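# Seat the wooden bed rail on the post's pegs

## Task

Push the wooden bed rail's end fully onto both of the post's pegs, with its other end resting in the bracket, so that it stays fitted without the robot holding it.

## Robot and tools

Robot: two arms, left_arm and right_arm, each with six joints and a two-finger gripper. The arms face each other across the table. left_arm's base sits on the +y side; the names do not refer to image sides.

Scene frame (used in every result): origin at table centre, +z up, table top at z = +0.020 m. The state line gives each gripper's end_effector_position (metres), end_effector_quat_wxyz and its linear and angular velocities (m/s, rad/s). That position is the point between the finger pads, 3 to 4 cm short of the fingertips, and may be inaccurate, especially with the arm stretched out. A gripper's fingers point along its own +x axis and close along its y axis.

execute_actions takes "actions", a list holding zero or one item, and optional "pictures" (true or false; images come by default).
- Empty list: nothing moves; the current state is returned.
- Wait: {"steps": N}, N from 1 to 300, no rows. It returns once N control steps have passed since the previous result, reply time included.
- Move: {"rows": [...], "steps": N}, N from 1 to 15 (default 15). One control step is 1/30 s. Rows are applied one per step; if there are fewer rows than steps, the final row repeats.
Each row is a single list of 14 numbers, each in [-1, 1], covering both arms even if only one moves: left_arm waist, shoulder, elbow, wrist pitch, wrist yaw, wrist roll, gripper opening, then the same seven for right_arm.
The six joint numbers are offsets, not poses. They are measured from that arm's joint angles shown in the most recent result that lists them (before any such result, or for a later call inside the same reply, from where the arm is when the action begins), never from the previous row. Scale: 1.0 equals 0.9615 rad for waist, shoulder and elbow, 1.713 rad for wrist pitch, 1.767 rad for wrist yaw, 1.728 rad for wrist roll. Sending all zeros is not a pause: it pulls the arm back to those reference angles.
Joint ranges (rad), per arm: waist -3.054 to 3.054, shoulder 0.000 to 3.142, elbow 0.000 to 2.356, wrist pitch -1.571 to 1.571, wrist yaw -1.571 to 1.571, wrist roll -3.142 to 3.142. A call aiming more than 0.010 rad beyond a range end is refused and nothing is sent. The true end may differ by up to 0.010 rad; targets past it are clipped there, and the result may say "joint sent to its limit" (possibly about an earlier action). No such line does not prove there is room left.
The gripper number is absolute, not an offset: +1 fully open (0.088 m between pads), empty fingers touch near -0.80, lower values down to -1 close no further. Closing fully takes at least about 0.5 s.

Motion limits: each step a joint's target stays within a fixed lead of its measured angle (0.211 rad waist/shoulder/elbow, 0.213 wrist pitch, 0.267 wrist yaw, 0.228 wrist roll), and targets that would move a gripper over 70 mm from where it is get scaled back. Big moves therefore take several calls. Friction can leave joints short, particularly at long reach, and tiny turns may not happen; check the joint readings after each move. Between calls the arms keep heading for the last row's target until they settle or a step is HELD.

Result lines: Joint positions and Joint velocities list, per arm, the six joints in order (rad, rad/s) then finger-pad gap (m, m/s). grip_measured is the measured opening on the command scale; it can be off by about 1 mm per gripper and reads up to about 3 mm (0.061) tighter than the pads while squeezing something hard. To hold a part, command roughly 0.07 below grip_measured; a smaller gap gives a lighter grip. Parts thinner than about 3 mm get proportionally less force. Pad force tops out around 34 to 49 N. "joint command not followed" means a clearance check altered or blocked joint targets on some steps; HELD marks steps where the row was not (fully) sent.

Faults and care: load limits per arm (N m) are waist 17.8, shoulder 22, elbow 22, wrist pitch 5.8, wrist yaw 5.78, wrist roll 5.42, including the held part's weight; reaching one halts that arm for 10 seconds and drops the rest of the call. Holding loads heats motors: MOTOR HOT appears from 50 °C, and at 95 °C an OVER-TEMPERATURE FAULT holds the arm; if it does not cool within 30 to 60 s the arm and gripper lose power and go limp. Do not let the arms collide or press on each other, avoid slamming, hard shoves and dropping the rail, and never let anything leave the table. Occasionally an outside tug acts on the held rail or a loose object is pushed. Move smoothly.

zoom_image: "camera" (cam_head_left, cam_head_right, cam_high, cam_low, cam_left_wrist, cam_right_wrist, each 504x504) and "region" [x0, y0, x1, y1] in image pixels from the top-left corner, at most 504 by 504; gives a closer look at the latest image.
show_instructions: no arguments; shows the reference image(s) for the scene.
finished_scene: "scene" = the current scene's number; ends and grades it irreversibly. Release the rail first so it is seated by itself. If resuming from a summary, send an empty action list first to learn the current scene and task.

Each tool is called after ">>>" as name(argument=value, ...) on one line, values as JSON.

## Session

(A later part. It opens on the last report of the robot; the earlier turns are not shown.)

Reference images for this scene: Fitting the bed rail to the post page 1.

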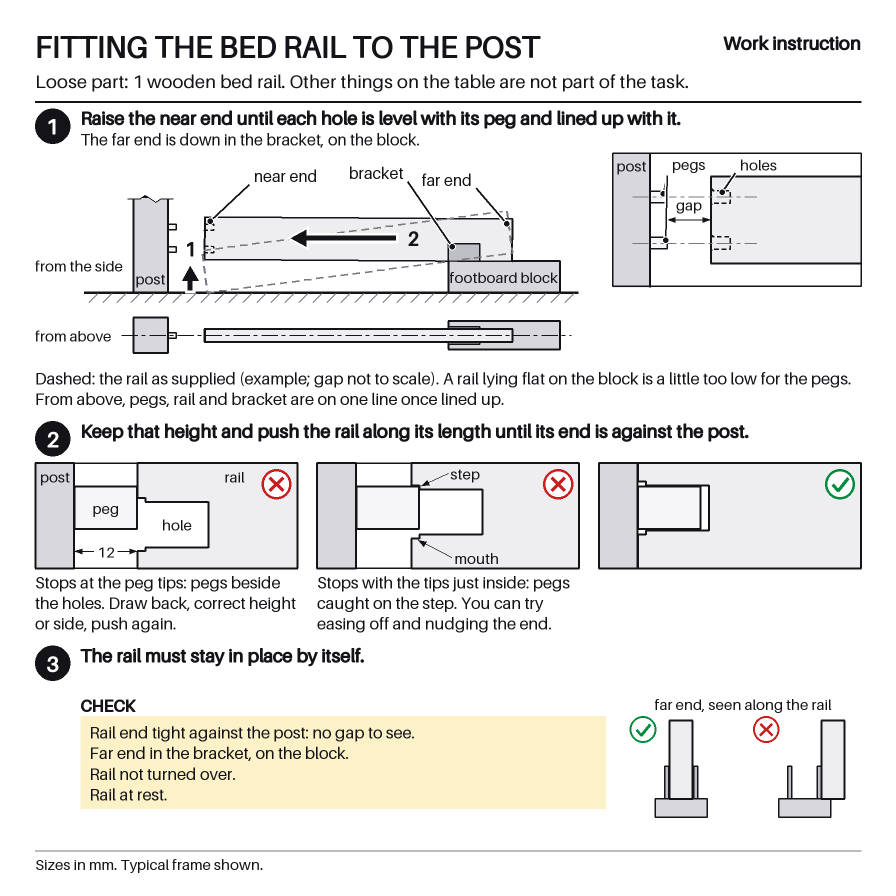

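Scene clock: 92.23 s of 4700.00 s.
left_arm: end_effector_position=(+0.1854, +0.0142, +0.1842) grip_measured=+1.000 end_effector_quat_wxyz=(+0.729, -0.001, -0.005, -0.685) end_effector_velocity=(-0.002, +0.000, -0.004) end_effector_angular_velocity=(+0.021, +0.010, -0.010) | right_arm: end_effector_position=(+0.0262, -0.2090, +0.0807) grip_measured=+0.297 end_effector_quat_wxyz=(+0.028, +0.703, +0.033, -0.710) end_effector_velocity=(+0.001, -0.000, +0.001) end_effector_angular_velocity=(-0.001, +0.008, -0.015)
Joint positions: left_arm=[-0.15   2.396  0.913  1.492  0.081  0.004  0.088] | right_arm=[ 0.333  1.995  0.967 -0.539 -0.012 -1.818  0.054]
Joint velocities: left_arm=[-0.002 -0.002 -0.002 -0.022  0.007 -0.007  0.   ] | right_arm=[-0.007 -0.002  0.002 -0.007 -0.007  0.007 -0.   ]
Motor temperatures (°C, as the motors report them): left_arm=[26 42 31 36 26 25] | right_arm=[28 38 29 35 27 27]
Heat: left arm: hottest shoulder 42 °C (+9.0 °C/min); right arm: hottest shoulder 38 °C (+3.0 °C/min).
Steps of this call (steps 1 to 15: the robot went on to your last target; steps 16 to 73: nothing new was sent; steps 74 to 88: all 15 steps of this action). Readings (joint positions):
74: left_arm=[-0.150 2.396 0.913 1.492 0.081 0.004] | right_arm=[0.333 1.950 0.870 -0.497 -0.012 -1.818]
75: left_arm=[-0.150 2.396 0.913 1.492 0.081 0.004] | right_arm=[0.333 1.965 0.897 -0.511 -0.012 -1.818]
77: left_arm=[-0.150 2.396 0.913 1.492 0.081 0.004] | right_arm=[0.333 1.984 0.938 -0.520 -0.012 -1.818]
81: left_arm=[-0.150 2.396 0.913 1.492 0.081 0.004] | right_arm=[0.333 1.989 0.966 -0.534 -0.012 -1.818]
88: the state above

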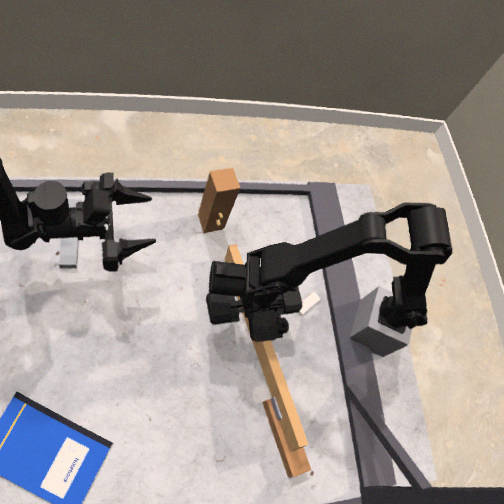

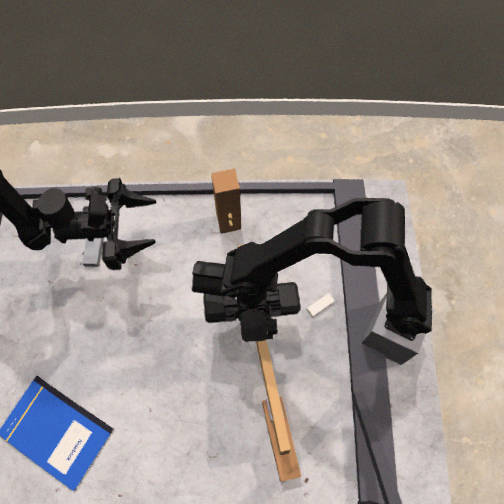

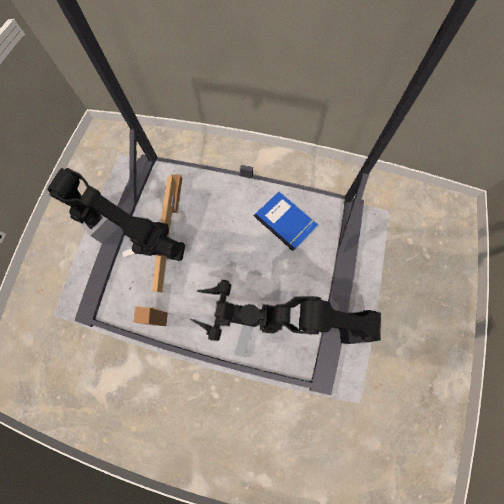

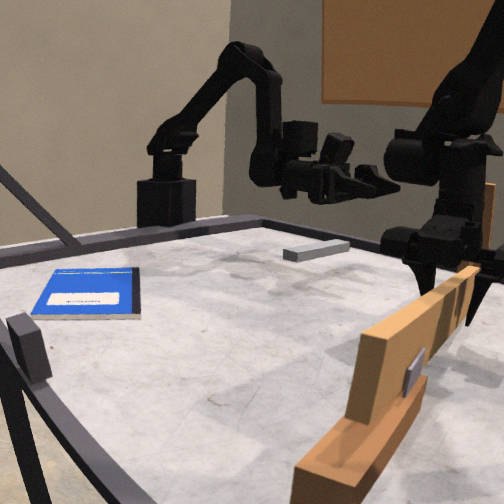

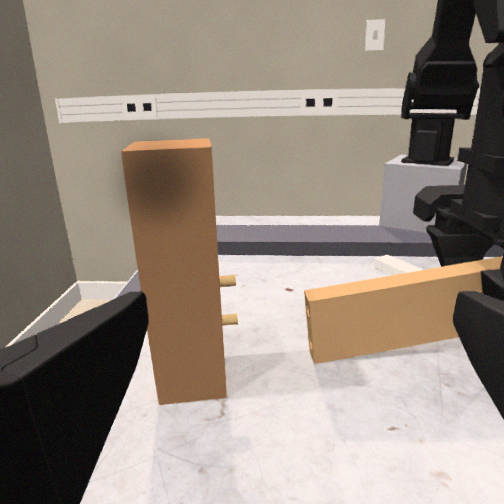

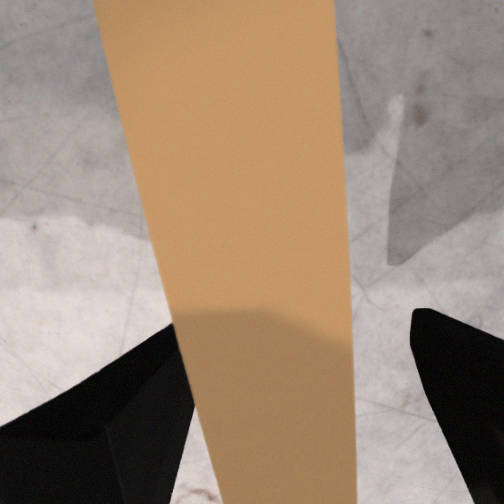

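>>> execute_actions(actions=[{"rows":[[0,0,0,0,0,0,1,0,0,0,0,0,0,-0.65]],"steps":15}], pictures=false)

>>> execute_actions(actions=[{"rows":[[0,0,0,0,0,0,1,0,-0.045,0.02,-0.03,0.03,0,-0.65]],"steps":15}], pictures=false)

>>> execute_actions(actions=[{"rows":[[0,0,0,0,0,0,1,0,-0.045,0.02,-0.03,0.03,0,-0.65]],"steps":15}])

>>> zoom_image(camera="cam_high", region=[120, 260, 200, 340])

Scene clock: 98.53 s of 4700.00 s.
left_arm: end_effector_position=(+0.1854, +0.0142, +0.1842) grip_measured=+1.000 end_effector_quat_wxyz=(+0.729, -0.001, -0.005, -0.685) end_effector_velocity=(-0.000, +0.000, +0.001) end_effector_angular_velocity=(+0.001, +0.022, +0.005) | right_arm: end_effector_position=(+0.0262, -0.2103, +0.0807) grip_measured=-0.434 end_effector_quat_wxyz=(+0.036, +0.703, +0.036, -0.710) end_effector_velocity=(+0.001, -0.006, +0.000) end_effector_angular_velocity=(-0.023, -0.004, +0.005)
Joint positions: left_arm=[-0.15   2.396  0.913  1.492  0.081  0.004  0.088] | right_arm=[ 0.334  1.995  0.968 -0.545 -0.01  -1.832  0.018]
Joint velocities: left_arm=[-0.002 -0.007 -0.002 -0.007 -0.007 -0.022  0.   ] | right_arm=[-0.002 -0.002 -0.002 -0.022  0.007 -0.007 -0.   ]
Motor temperatures (°C, as the motors report them): left_arm=[26 43 31 37 26 25] | right_arm=[28 38 29 34 27 27]
Heat: left arm: hottest shoulder 43 °C (+8.1 °C/min); right arm: hottest shoulder 38 °C (+2.0 °C/min).
Steps of this call (steps 1 to 15: the robot went on to your last target; steps 16 to 90: nothing new was sent; then 2.80 s passed at rest; steps 91 to 105: all 15 steps of this action). Readings (joint positions):
91: left_arm=[-0.150 2.396 0.913 1.492 0.081 0.004] | right_arm=[0.333 1.995 0.968 -0.539 -0.012 -1.818]
92: left_arm=[-0.150 2.396 0.913 1.492 0.081 0.004] | right_arm=[0.333 1.995 0.968 -0.539 -0.012 -1.818]
94: left_arm=[-0.150 2.396 0.913 1.492 0.081 0.004] | right_arm=[0.333 1.995 0.968 -0.539 -0.012 -1.818]
98: left_arm=[-0.150 2.396 0.913 1.492 0.081 0.004] | right_arm=[0.334 1.995 0.968 -0.545 -0.010 -1.836]
105: the state above

Scene clock: 99.03 s of 4700.00 s.
left_arm: end_effector_position=(+0.1854, +0.0142, +0.1842) grip_measured=+1.000 end_effector_quat_wxyz=(+0.729, -0.001, -0.005, -0.685) end_effector_velocity=(-0.000, +0.000, +0.002) end_effector_angular_velocity=(-0.009, +0.021, +0.005) | right_arm: end_effector_position=(+0.0275, -0.2132, +0.0880) grip_measured=-0.438 end_effector_quat_wxyz=(+0.046, +0.713, +0.034, -0.699) end_effector_velocity=(+0.001, -0.002, +0.000) end_effector_angular_velocity=(-0.008, -0.006, +0.005)
Joint positions: left_arm=[-0.15   2.396  0.913  1.492  0.081  0.004  0.088] | right_arm=[ 0.344  1.974  0.975 -0.585  0.023 -1.832  0.018]
Joint velocities: left_arm=[-0.002 -0.002 -0.002  0.007 -0.007 -0.022  0.   ] | right_arm=[-0.002 -0.002 -0.002 -0.007  0.007 -0.007  0.   ]
Motor temperatures (°C, as the motors report them): left_arm=[26 43 31 37 26 25] | right_arm=[28 38 29 34 27 27]
Heat: left arm: hottest shoulder 43 °C (+8.0 °C/min); right arm: hottest shoulder 38 °C (+2.0 °C/min).
Steps of this call (steps 1 to 15: all 15 steps of this action). Readings (joint positions):
1: left_arm=[-0.150 2.396 0.913 1.492 0.081 0.004] | right_arm=[0.335 1.992 0.969 -0.553 -0.003 -1.832]
2: left_arm=[-0.150 2.396 0.913 1.492 0.081 0.004] | right_arm=[0.336 1.988 0.969 -0.566 0.007 -1.832]
4: left_arm=[-0.150 2.396 0.913 1.492 0.081 0.004] | right_arm=[0.340 1.982 0.972 -0.575 0.014 -1.832]
8: left_arm=[-0.150 2.396 0.913 1.492 0.081 0.004] | right_arm=[0.344 1.974 0.974 -0.584 0.022 -1.832]
15: the state above

Scene clock: 99.53 s of 4700.00 s.
left_arm: end_effector_position=(+0.1854, +0.0142, +0.1842) grip_measured=+1.000 end_effector_quat_wxyz=(+0.729, -0.001, -0.005, -0.685) end_effector_velocity=(-0.000, +0.001, +0.003) end_effector_angular_velocity=(-0.008, +0.006, +0.005) | right_arm: end_effector_position=(+0.0275, -0.2132, +0.0967) grip_measured=-0.441 end_effector_quat_wxyz=(+0.054, +0.722, +0.036, -0.688) end_effector_velocity=(-0.003, -0.006, -0.001) end_effector_angular_velocity=(-0.025, +0.011, -0.005)
Joint positions: left_arm=[-0.15   2.396  0.913  1.492  0.081  0.004  0.088] | right_arm=[ 0.358  1.951  0.986 -0.62   0.052 -1.832  0.017]
Joint velocities: left_arm=[-0.002 -0.007 -0.007  0.007 -0.007 -0.007  0.   ] | right_arm=[ 0.002  0.002 -0.002 -0.022 -0.007  0.007 -0.   ]
Motor temperatures (°C, as the motors report them): left_arm=[26 43 31 37 26 25] | right_arm=[28 38 29 34 27 27]
Heat: left arm: hottest shoulder 43 °C (+8.2 °C/min); right arm: hottest shoulder 38 °C (+2.0 °C/min).
Steps of this call (steps 1 to 15: all 15 steps of this action). Readings (joint positions):
1: left_arm=[-0.150 2.396 0.913 1.492 0.081 0.004] | right_arm=[0.346 1.971 0.977 -0.593 0.029 -1.832]
2: left_arm=[-0.150 2.396 0.913 1.492 0.081 0.004] | right_arm=[0.350 1.968 0.980 -0.600 0.036 -1.832]
4: left_arm=[-0.150 2.396 0.913 1.492 0.081 0.004] | right_arm=[0.355 1.958 0.984 -0.613 0.046 -1.832]
8: left_arm=[-0.150 2.396 0.913 1.492 0.081 0.004] | right_arm=[0.358 1.951 0.986 -0.620 0.051 -1.832]
15: the state above

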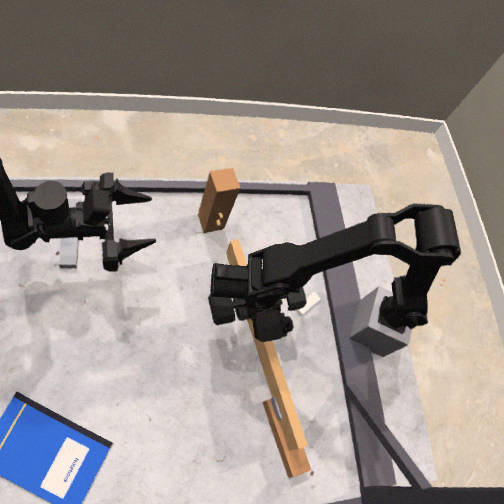

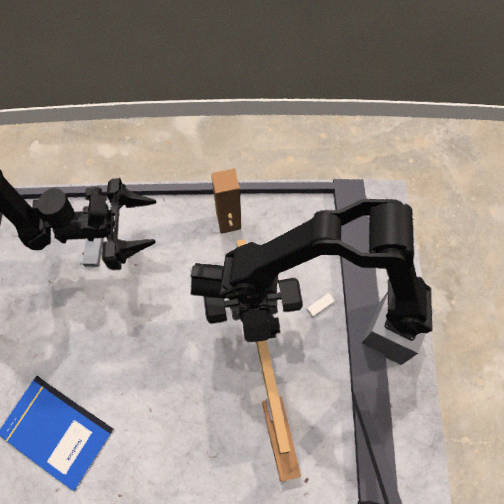

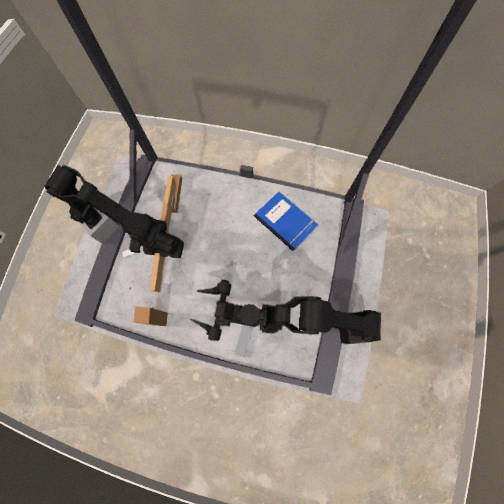

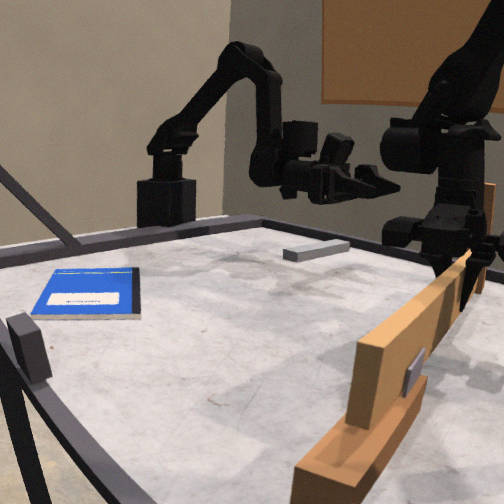

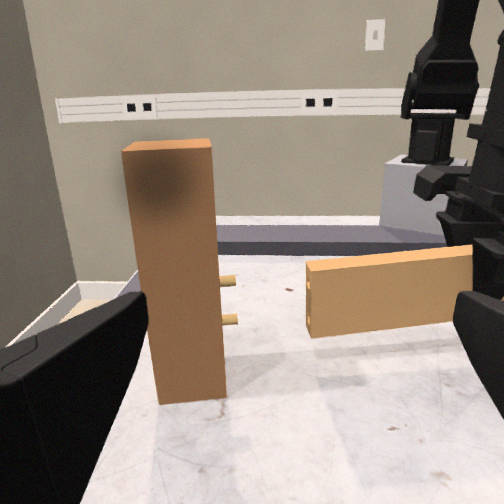

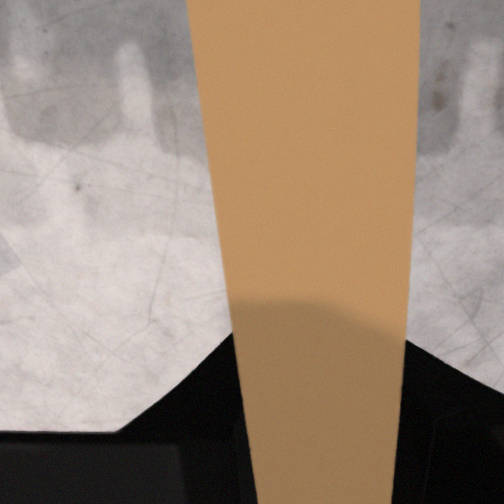

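Region (120, 260, 200, 340) of cam_high's 504x504 image, scaled by 6.300, with more detail than that image has.

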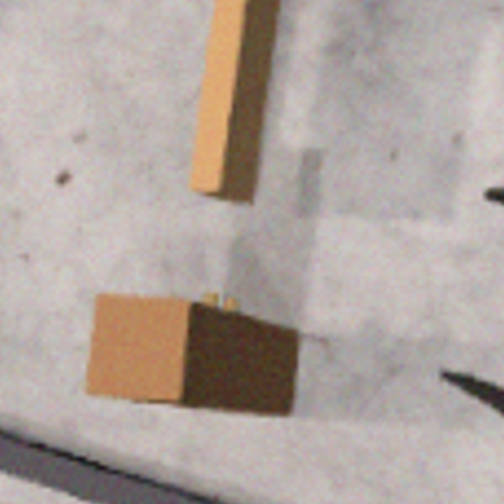

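>>> execute_actions(actions=[{"rows":[[0,0,0,0,0,0,1,-0.06,0,0.05,-0.02,0.02,0.02,-0.65]],"steps":15}], pictures=false)

>>> execute_actions(actions=[{"rows":[[0,0,0,0,0,0,1,-0.06,0,0.05,-0.02,0.02,0.02,-0.65]],"steps":15}])

>>> zoom_image(camera="cam_high", region=[120, 260, 200, 340])

Scene clock: 103.73 s of 4700.00 s.
left_arm: end_effector_position=(+0.1854, +0.0142, +0.1842) grip_measured=+1.000 end_effector_quat_wxyz=(+0.729, -0.001, -0.005, -0.685) end_effector_velocity=(-0.000, +0.000, -0.004) end_effector_angular_velocity=(+0.021, +0.011, +0.005) | right_arm: end_effector_position=(+0.0288, -0.2110, +0.1010) grip_measured=-0.441 end_effector_quat_wxyz=(+0.046, +0.718, +0.026, -0.694) end_effector_velocity=(+0.002, -0.002, +0.000) end_effector_angular_velocity=(-0.009, -0.006, +0.020)
Joint positions: left_arm=[-0.15   2.396  0.913  1.492  0.081  0.004  0.088] | right_arm=[ 0.349  1.951  1.009 -0.65   0.039 -1.816  0.017]
Joint velocities: left_arm=[-0.002 -0.002 -0.002 -0.022 -0.007 -0.007  0.   ] | right_arm=[-0.002 -0.002 -0.002 -0.007  0.007 -0.022 -0.   ]
Motor temperatures (°C, as the motors report them): left_arm=[26 43 31 37 26 25] | right_arm=[28 39 29 34 27 27]
Heat: left arm: hottest shoulder 43 °C (+7.0 °C/min); right arm: hottest shoulder 39 °C (+3.0 °C/min).
Steps of this call (steps 1 to 15: the robot went on to your last target; steps 16 to 90: nothing new was sent; then 0.70 s passed at rest; steps 91 to 105: all 15 steps of this action). Readings (joint positions):
91: left_arm=[-0.150 2.396 0.913 1.492 0.081 0.004] | right_arm=[0.355 1.951 0.993 -0.630 0.050 -1.828]
92: left_arm=[-0.150 2.396 0.913 1.492 0.081 0.004] | right_arm=[0.352 1.951 0.999 -0.637 0.043 -1.825]
94: left_arm=[-0.150 2.396 0.913 1.492 0.081 0.004] | right_arm=[0.349 1.951 1.007 -0.647 0.039 -1.821]
98: left_arm=[-0.150 2.396 0.913 1.492 0.081 0.004] | right_arm=[0.349 1.951 1.009 -0.650 0.039 -1.817]
105: the state above

Scene clock: 104.23 s of 4700.00 s.
left_arm: end_effector_position=(+0.1854, +0.0142, +0.1842) grip_measured=+1.000 end_effector_quat_wxyz=(+0.729, -0.001, -0.005, -0.685) end_effector_velocity=(+0.002, +0.002, -0.003) end_effector_angular_velocity=(+0.012, +0.009, +0.019) | right_arm: end_effector_position=(+0.0292, -0.2097, +0.1047) grip_measured=-0.441 end_effector_quat_wxyz=(+0.042, +0.714, +0.018, -0.699) end_effector_velocity=(-0.001, -0.002, +0.000) end_effector_angular_velocity=(-0.006, +0.009, +0.005)
Joint positions: left_arm=[-0.15   2.396  0.913  1.492  0.081  0.004  0.088] | right_arm=[ 0.343  1.952  1.03  -0.678  0.028 -1.805  0.017]
Joint velocities: left_arm=[-0.002 -0.002 -0.007 -0.007 -0.022 -0.007  0.   ] | right_arm=[-0.002 -0.002 -0.002 -0.007 -0.007 -0.007 -0.   ]
Motor temperatures (°C, as the motors report them): left_arm=[26 43 31 37 26 25] | right_arm=[28 39 29 33 27 27]
Heat: left arm: hottest shoulder 43 °C (+7.1 °C/min); right arm: hottest shoulder 39 °C (+3.0 °C/min).
Steps of this call (steps 1 to 15: all 15 steps of this action). Readings (joint positions):
1: left_arm=[-0.150 2.396 0.913 1.492 0.081 0.004] | right_arm=[0.348 1.952 1.014 -0.657 0.037 -1.812]
2: left_arm=[-0.150 2.396 0.913 1.492 0.081 0.004] | right_arm=[0.345 1.952 1.019 -0.664 0.033 -1.809]
4: left_arm=[-0.150 2.396 0.913 1.492 0.081 0.004] | right_arm=[0.344 1.952 1.027 -0.674 0.029 -1.808]
8: left_arm=[-0.150 2.396 0.913 1.492 0.081 0.004] | right_arm=[0.343 1.952 1.029 -0.678 0.028 -1.806]
15: the state above

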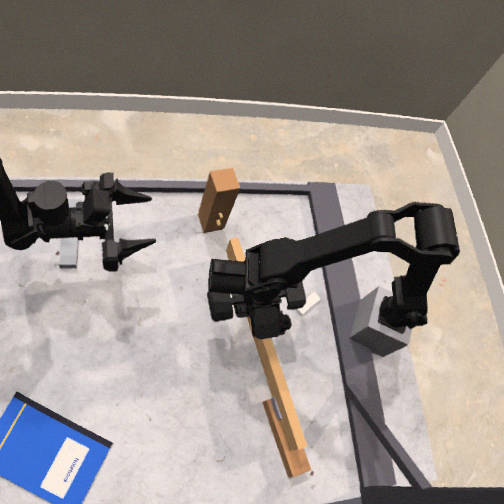

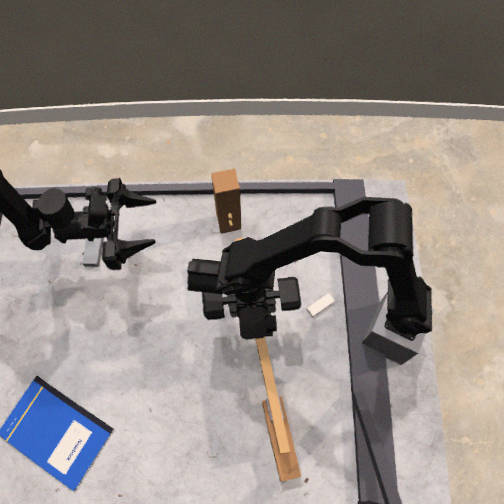

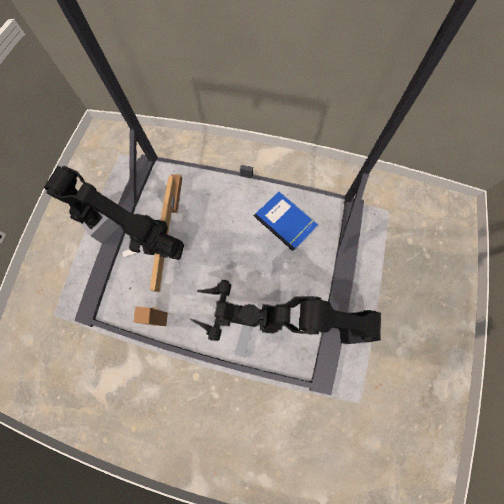

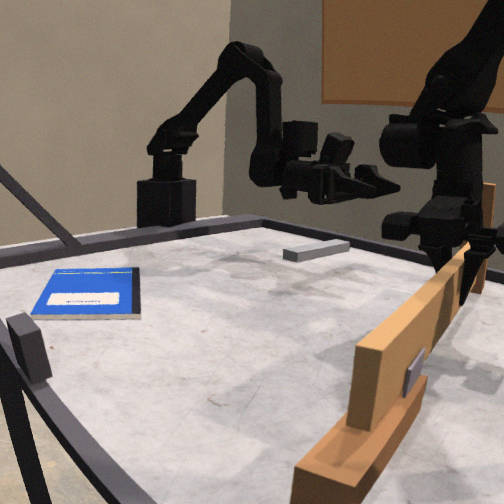

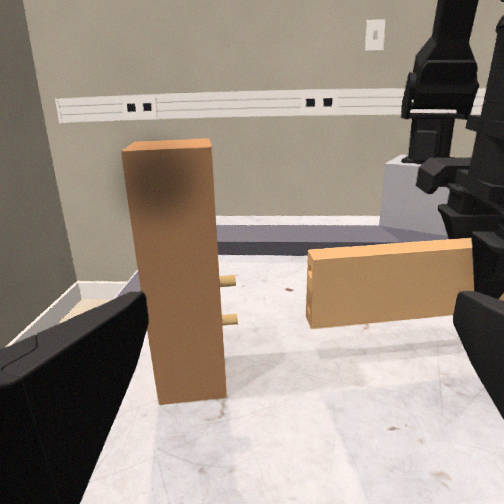

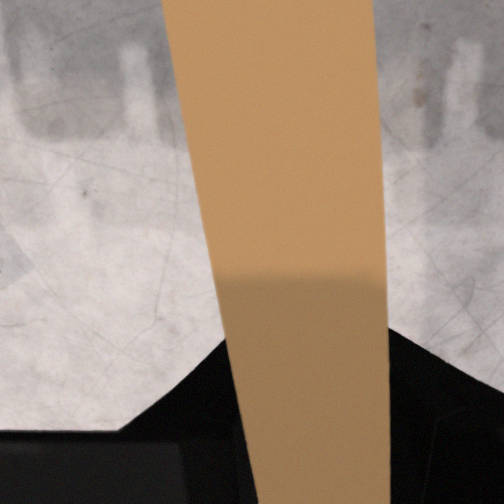

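Region (120, 260, 200, 340) of cam_high's 504x504 image, scaled by 6.300, with more detail than that image has.

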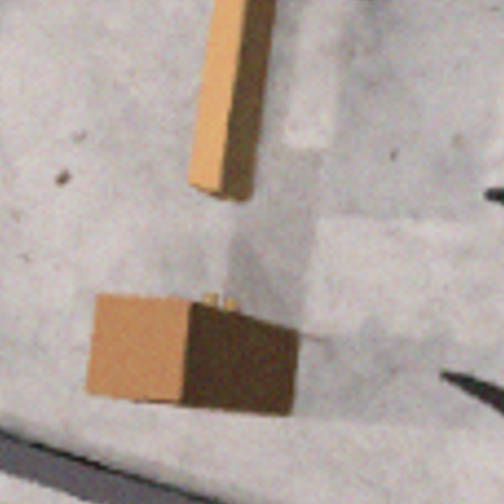

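>>> execute_actions(actions=[{"rows":[[0,0,0,0,0,0,1,-0.12,0,0.02,0,0.03,0,-0.65]],"steps":15}])

>>> zoom_image(camera="cam_high", region=[120, 260, 200, 340])

Scene clock: 107.57 s of 4700.00 s.
left_arm: end_effector_position=(+0.1854, +0.0142, +0.1842) grip_measured=+1.000 end_effector_quat_wxyz=(+0.729, -0.001, -0.005, -0.685) end_effector_velocity=(+0.000, -0.001, +0.003) end_effector_angular_velocity=(-0.003, +0.007, +0.005) | right_arm: end_effector_position=(+0.0313, -0.2108, +0.1047) grip_measured=-0.441 end_effector_quat_wxyz=(+0.036, +0.699, +0.016, -0.714) end_effector_velocity=(+0.000, -0.006, -0.001) end_effector_angular_velocity=(-0.025, +0.012, -0.000)
Joint positions: left_arm=[-0.15   2.396  0.913  1.492  0.081  0.004  0.088] | right_arm=[ 0.315  1.952  1.03  -0.681 -0.015 -1.823  0.017]
Joint velocities: left_arm=[-0.002 -0.007  0.002 -0.007 -0.007 -0.007  0.   ] | right_arm=[-0.007  0.002 -0.002 -0.022 -0.007 -0.007 -0.   ]
Motor temperatures (°C, as the motors report them): left_arm=[26 43 31 37 26 25] | right_arm=[28 39 30 33 28 27]
Heat: left arm: hottest shoulder 43 °C (+7.0 °C/min); right arm: hottest shoulder 39 °C (-2.0 °C/min).
Steps of this call (steps 1 to 15: the robot went on to your last target; steps 16 to 85: nothing new was sent; steps 86 to 100: all 15 steps of this action). Readings (joint positions):
86: left_arm=[-0.150 2.396 0.913 1.492 0.081 0.004] | right_arm=[0.337 1.952 1.030 -0.679 0.020 -1.807]
87: left_arm=[-0.150 2.396 0.913 1.492 0.081 0.004] | right_arm=[0.326 1.952 1.030 -0.680 0.004 -1.812]
89: left_arm=[-0.150 2.396 0.913 1.492 0.081 0.004] | right_arm=[0.316 1.952 1.030 -0.681 -0.013 -1.819]
93: left_arm=[-0.150 2.396 0.913 1.492 0.081 0.004] | right_arm=[0.315 1.952 1.030 -0.681 -0.014 -1.822]
100: the state above

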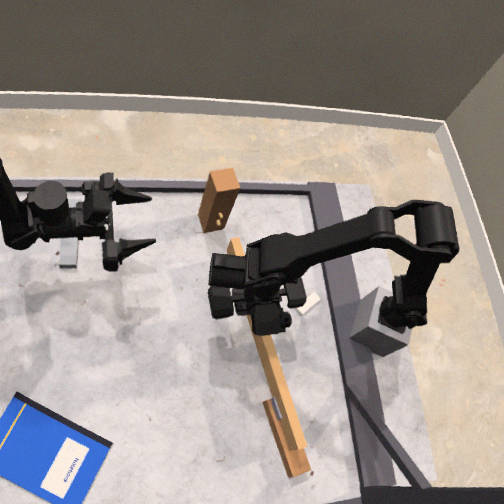

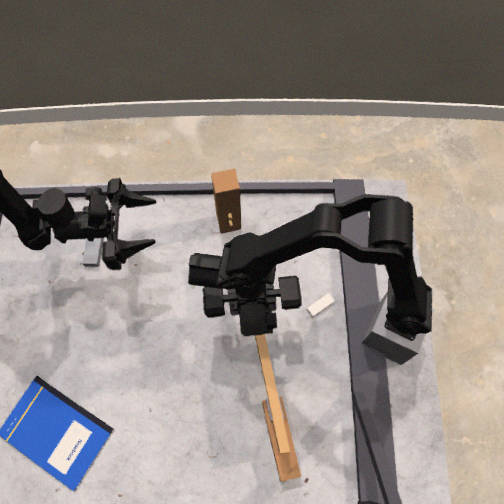

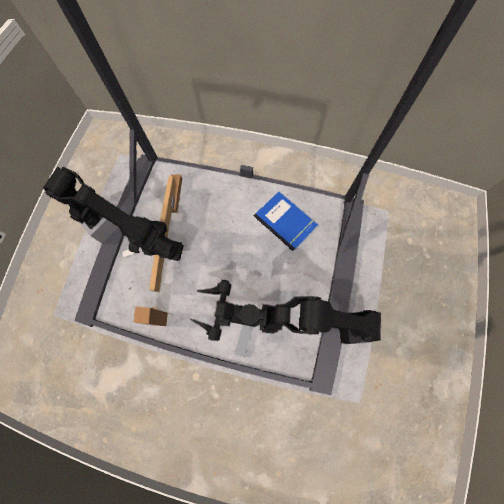

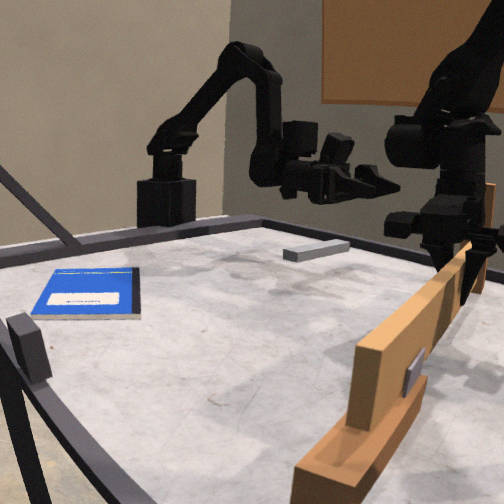

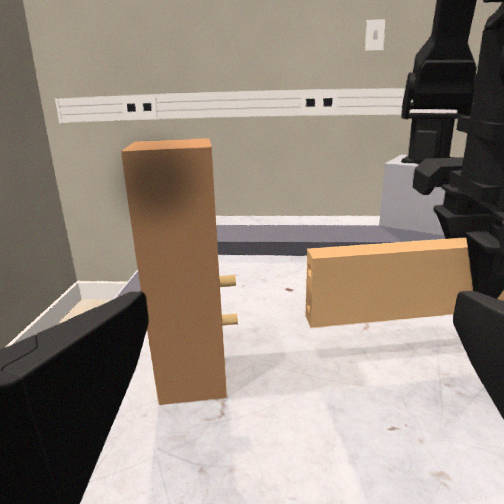

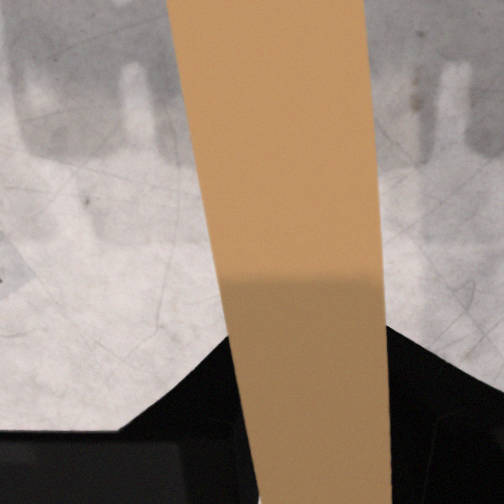

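Region (120, 260, 200, 340) of cam_high's 504x504 image, scaled by 6.300, with more detail than that image has.

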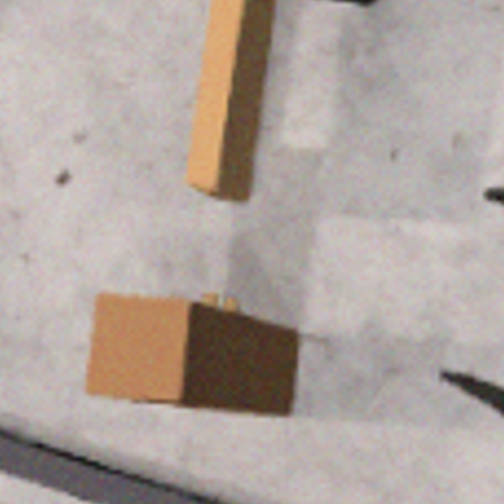

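>>> execute_actions(actions=[{"rows":[[0,0,0,0,0,0,1,0,-0.01,-0.03,0.01,0,0,-0.65]],"steps":10}], pictures=false)

>>> execute_actions(actions=[{"rows":[[0,0,0,0,0,0,1,-0.1,0,0,0,0.02,0.04,-0.65]],"steps":15}])

>>> zoom_image(camera="cam_high", region=[120, 260, 200, 340])

Scene clock: 112.00 s of 4700.00 s.
left_arm: end_effector_position=(+0.1854, +0.0142, +0.1842) grip_measured=+1.000 end_effector_quat_wxyz=(+0.729, -0.001, -0.005, -0.685) end_effector_velocity=(-0.003, +0.000, -0.004) end_effector_angular_velocity=(+0.011, +0.024, -0.000) | right_arm: end_effector_position=(+0.0293, -0.2120, +0.1016) grip_measured=-0.441 end_effector_quat_wxyz=(+0.043, +0.701, +0.024, -0.711) end_effector_velocity=(-0.003, -0.004, -0.001) end_effector_angular_velocity=(-0.008, +0.024, +0.019)
Joint positions: left_arm=[-0.15   2.396  0.913  1.492  0.081  0.004  0.088] | right_arm=[ 0.323  1.952  1.014 -0.662 -0.008 -1.835  0.017]
Joint velocities: left_arm=[-0.007  0.002 -0.002 -0.007 -0.007 -0.022  0.   ] | right_arm=[-0.002 -0.002 -0.007 -0.007 -0.022 -0.022 -0.   ]
Motor temperatures (°C, as the motors report them): left_arm=[26 44 31 37 26 25] | right_arm=[30 39 30 33 31 27]
Heat: left arm: hottest shoulder 44 °C (+7.1 °C/min); right arm: hottest shoulder 39 °C (-1.0 °C/min).
Steps of this call (steps 1 to 15: the robot went on to your last target; steps 16 to 90: nothing new was sent; then 1.10 s passed at rest; steps 91 to 100: all 10 steps of this action). Readings (joint positions):
91: left_arm=[-0.150 2.396 0.913 1.492 0.081 0.004] | right_arm=[0.319 1.952 1.025 -0.675 -0.013 -1.828]
92: left_arm=[-0.150 2.396 0.913 1.492 0.081 0.004] | right_arm=[0.324 1.952 1.021 -0.672 -0.006 -1.830]
94: left_arm=[-0.150 2.396 0.913 1.492 0.081 0.004] | right_arm=[0.325 1.952 1.018 -0.667 -0.005 -1.833]
98: left_arm=[-0.150 2.396 0.913 1.492 0.081 0.004] | right_arm=[0.324 1.952 1.014 -0.662 -0.008 -1.835]
100: the state above

Scene clock: 112.50 s of 4700.00 s.
left_arm: end_effector_position=(+0.1854, +0.0142, +0.1842) grip_measured=+1.000 end_effector_quat_wxyz=(+0.729, -0.001, -0.005, -0.685) end_effector_velocity=(-0.000, +0.000, -0.001) end_effector_angular_velocity=(+0.007, +0.008, +0.005) | right_arm: end_effector_position=(+0.0317, -0.2124, +0.1018) grip_measured=-0.434 end_effector_quat_wxyz=(+0.020, +0.689, +0.007, -0.724) end_effector_velocity=(-0.002, -0.008, -0.002) end_effector_angular_velocity=(-0.029, +0.014, +0.019)
Joint positions: left_arm=[-0.15   2.396  0.913  1.492  0.081  0.004  0.088] | right_arm=[ 0.298  1.952  1.014 -0.662 -0.044 -1.804  0.018]
Joint velocities: left_arm=[-0.002 -0.002 -0.002 -0.007 -0.007 -0.007  0.   ] | right_arm=[-0.002  0.002 -0.007 -0.022 -0.007 -0.022  0.   ]
Motor temperatures (°C, as the motors report them): left_arm=[26 44 31 37 26 25] | right_arm=[30 39 30 33 31 27]
Heat: left arm: hottest shoulder 44 °C (+7.0 °C/min); right arm: hottest shoulder 39 °C (-1.0 °C/min).
Steps of this call (steps 1 to 15: all 15 steps of this action). Readings (joint positions):
1: left_arm=[-0.150 2.396 0.913 1.492 0.081 0.004] | right_arm=[0.316 1.952 1.014 -0.662 -0.017 -1.828]
2: left_arm=[-0.150 2.396 0.913 1.492 0.081 0.004] | right_arm=[0.305 1.952 1.014 -0.662 -0.033 -1.821]
4: left_arm=[-0.150 2.396 0.913 1.492 0.081 0.004] | right_arm=[0.298 1.952 1.014 -0.662 -0.044 -1.814]
8: left_arm=[-0.150 2.396 0.913 1.492 0.081 0.004] | right_arm=[0.298 1.952 1.014 -0.662 -0.044 -1.807]
15: the state above

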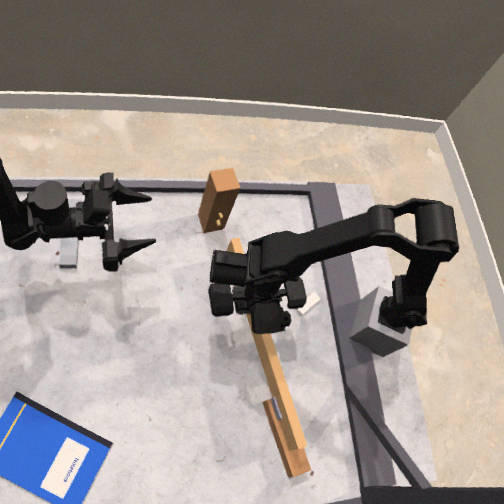

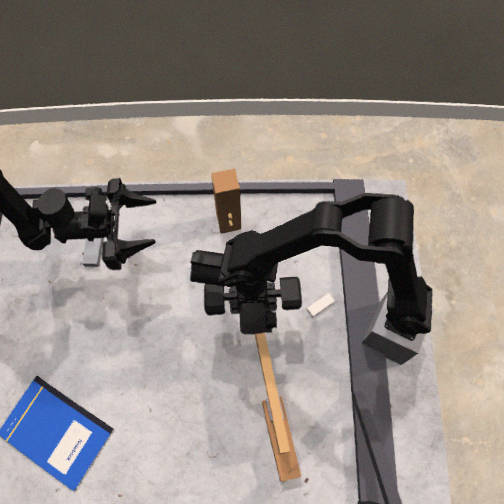

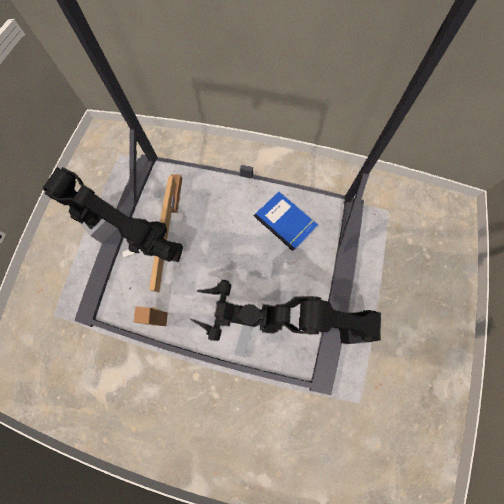

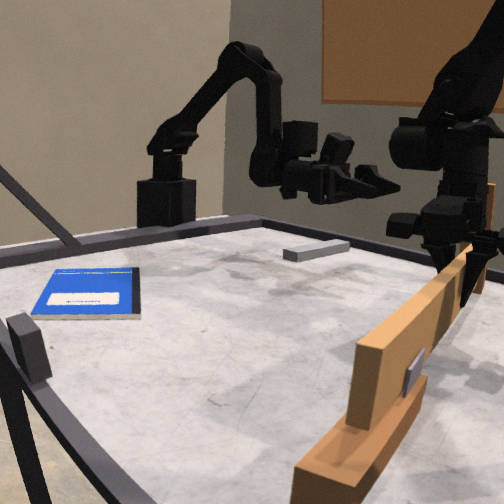

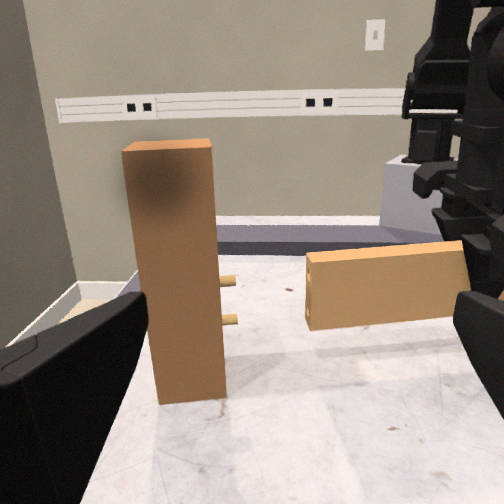

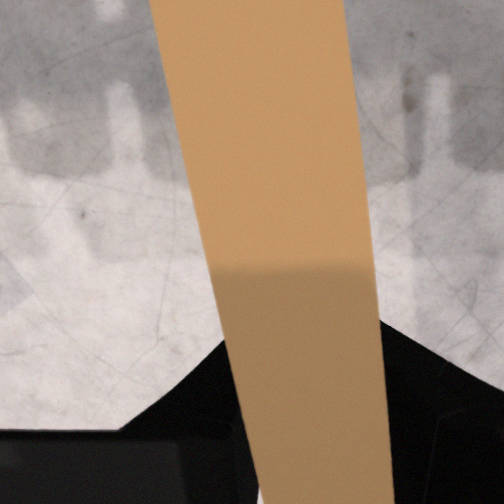

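Region (120, 260, 200, 340) of cam_high's 504x504 image, scaled by 6.300, with more detail than that image has.

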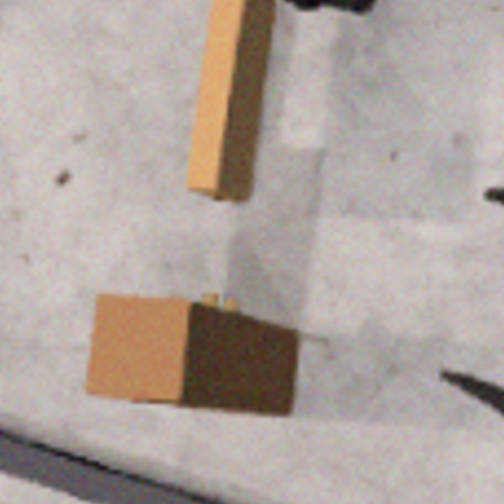

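>>> execute_actions(actions=[{"rows":[[0,0,0,0,0,0,1,0,0,0,0,0.02,-0.06,-0.65]],"steps":12}], pictures=false)

>>> execute_actions(actions=[{"rows":[[0,0,0,0,0,0,1,-0.1,0,0,0,0.02,0,-0.65]],"steps":15}])

>>> zoom_image(camera="cam_high", region=[120, 260, 200, 340])

Scene clock: 118.27 s of 4700.00 s.
left_arm: end_effector_position=(+0.1854, +0.0142, +0.1842) grip_measured=+1.000 end_effector_quat_wxyz=(+0.729, -0.001, -0.005, -0.685) end_effector_velocity=(-0.000, +0.000, -0.001) end_effector_angular_velocity=(+0.006, +0.023, +0.005) | right_arm: end_effector_position=(+0.0303, -0.2117, +0.1017) grip_measured=-0.447 end_effector_quat_wxyz=(+0.060, +0.694, +0.046, -0.716) end_effector_velocity=(-0.000, +0.001, +0.000) end_effector_angular_velocity=(+0.010, +0.007, +0.034)
Joint positions: left_arm=[-0.15   2.396  0.913  1.492  0.081  0.004  0.088] | right_arm=[ 0.312  1.952  1.014 -0.659 -0.025 -1.901  0.017]
Joint velocities: left_arm=[-0.002 -0.002 -0.002 -0.007 -0.007 -0.022  0.   ] | right_arm=[-0.002 -0.002 -0.002  0.007 -0.007 -0.037 -0.   ]
Motor temperatures (°C, as the motors report them): left_arm=[26 44 31 38 26 25] | right_arm=[32 39 30 32 32 27]
Heat: left arm: hottest shoulder 44 °C (+6.0 °C/min); right arm: hottest shoulder 39 °C (+0.0 °C/min).
Steps of this call (steps 1 to 15: the robot went on to your last target; steps 16 to 90: nothing new was sent; then 2.37 s passed at rest; steps 91 to 102: all 12 steps of this action). Readings (joint positions):
91: left_arm=[-0.150 2.396 0.913 1.492 0.081 0.004] | right_arm=[0.303 1.952 1.014 -0.661 -0.039 -1.834]
92: left_arm=[-0.150 2.396 0.913 1.492 0.081 0.004] | right_arm=[0.309 1.952 1.014 -0.660 -0.029 -1.854]
94: left_arm=[-0.150 2.396 0.913 1.492 0.081 0.004] | right_arm=[0.312 1.952 1.014 -0.660 -0.025 -1.879]
98: left_arm=[-0.150 2.396 0.913 1.492 0.081 0.004] | right_arm=[0.312 1.952 1.014 -0.659 -0.025 -1.897]
102: the state above

Scene clock: 118.77 s of 4700.00 s.
left_arm: end_effector_position=(+0.1854, +0.0142, +0.1842) grip_measured=+1.000 end_effector_quat_wxyz=(+0.729, -0.001, -0.005, -0.685) end_effector_velocity=(+0.004, +0.001, -0.001) end_effector_angular_velocity=(+0.007, +0.009, +0.024) | right_arm: end_effector_position=(+0.0328, -0.2123, +0.1020) grip_measured=-0.447 end_effector_quat_wxyz=(+0.048, +0.680, +0.041, -0.731) end_effector_velocity=(-0.002, +0.000, +0.001) end_effector_angular_velocity=(-0.000, +0.008, +0.010)
Joint positions: left_arm=[-0.15   2.396  0.913  1.492  0.081  0.004  0.088] | right_arm=[ 0.283  1.952  1.014 -0.661 -0.067 -1.907  0.017]
Joint velocities: left_arm=[ 0.002 -0.002 -0.002 -0.007 -0.022 -0.007  0.   ] | right_arm=[ 0.002 -0.002  0.002 -0.007 -0.007 -0.007 -0.   ]
Motor temperatures (°C, as the motors report them): left_arm=[26 44 31 38 26 25] | right_arm=[32 39 30 32 32 27]
Heat: left arm: hottest shoulder 44 °C (+5.1 °C/min); right arm: hottest shoulder 39 °C (+0.0 °C/min).
Steps of this call (steps 1 to 15: all 15 steps of this action). Readings (joint positions):
1: left_arm=[-0.150 2.396 0.913 1.492 0.081 0.004] | right_arm=[0.305 1.952 1.014 -0.659 -0.034 -1.902]
2: left_arm=[-0.150 2.396 0.913 1.492 0.081 0.004] | right_arm=[0.294 1.952 1.014 -0.660 -0.051 -1.903]
4: left_arm=[-0.150 2.396 0.913 1.492 0.081 0.004] | right_arm=[0.284 1.952 1.014 -0.661 -0.066 -1.907]
8: left_arm=[-0.150 2.396 0.913 1.492 0.081 0.004] | right_arm=[0.284 1.952 1.014 -0.661 -0.067 -1.907]
15: the state above

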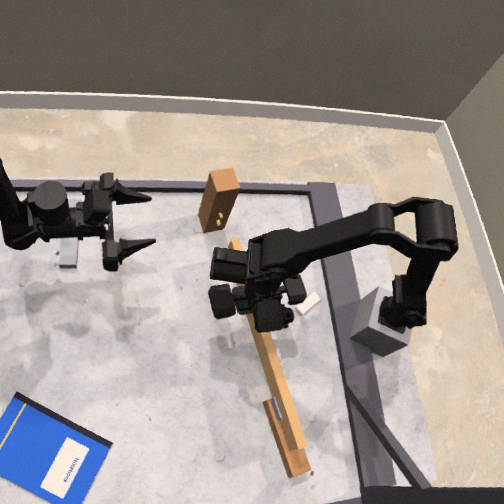

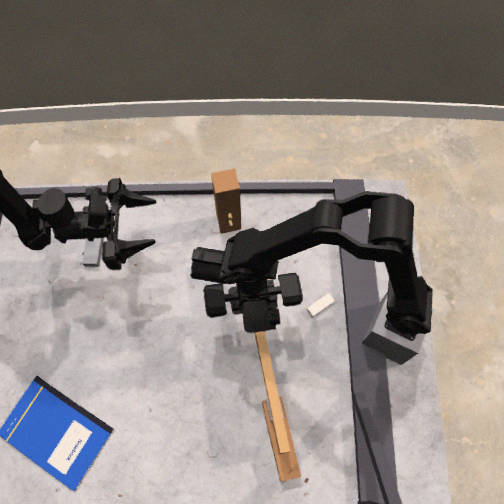

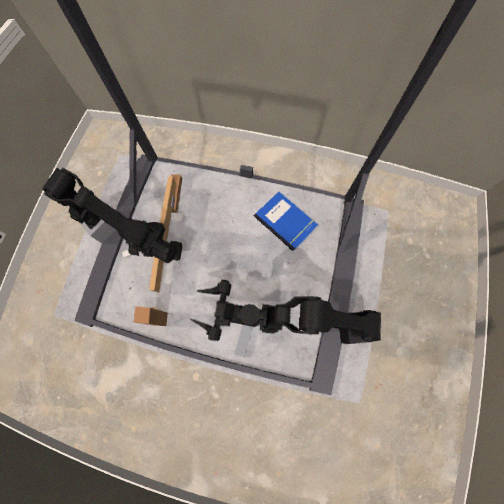

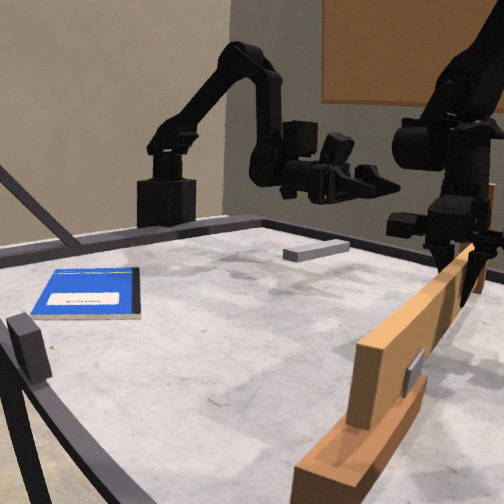

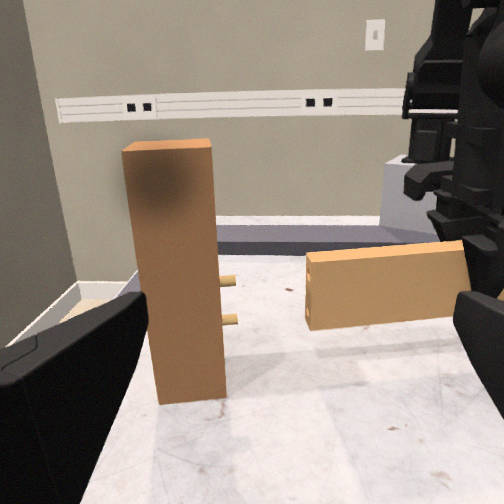

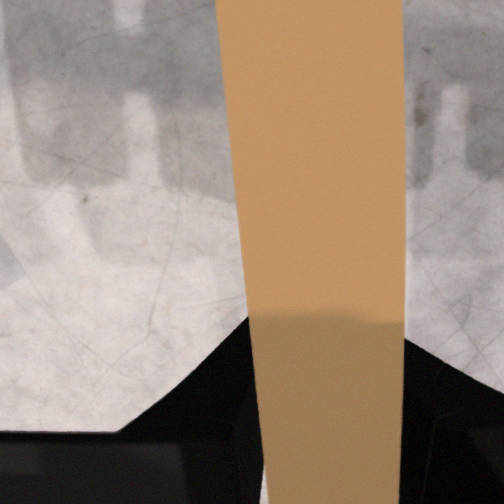

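Region (120, 260, 200, 340) of cam_high's 504x504 image, scaled by 6.300, with more detail than that image has.

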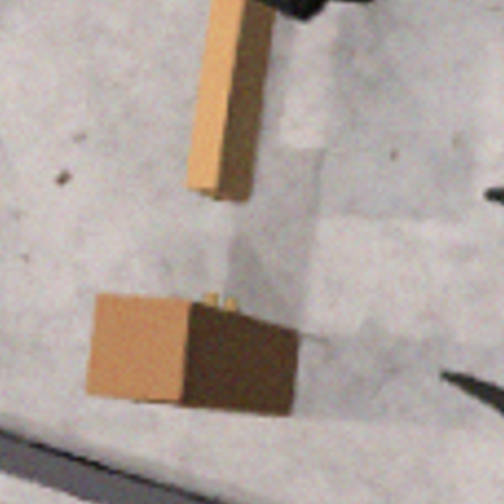

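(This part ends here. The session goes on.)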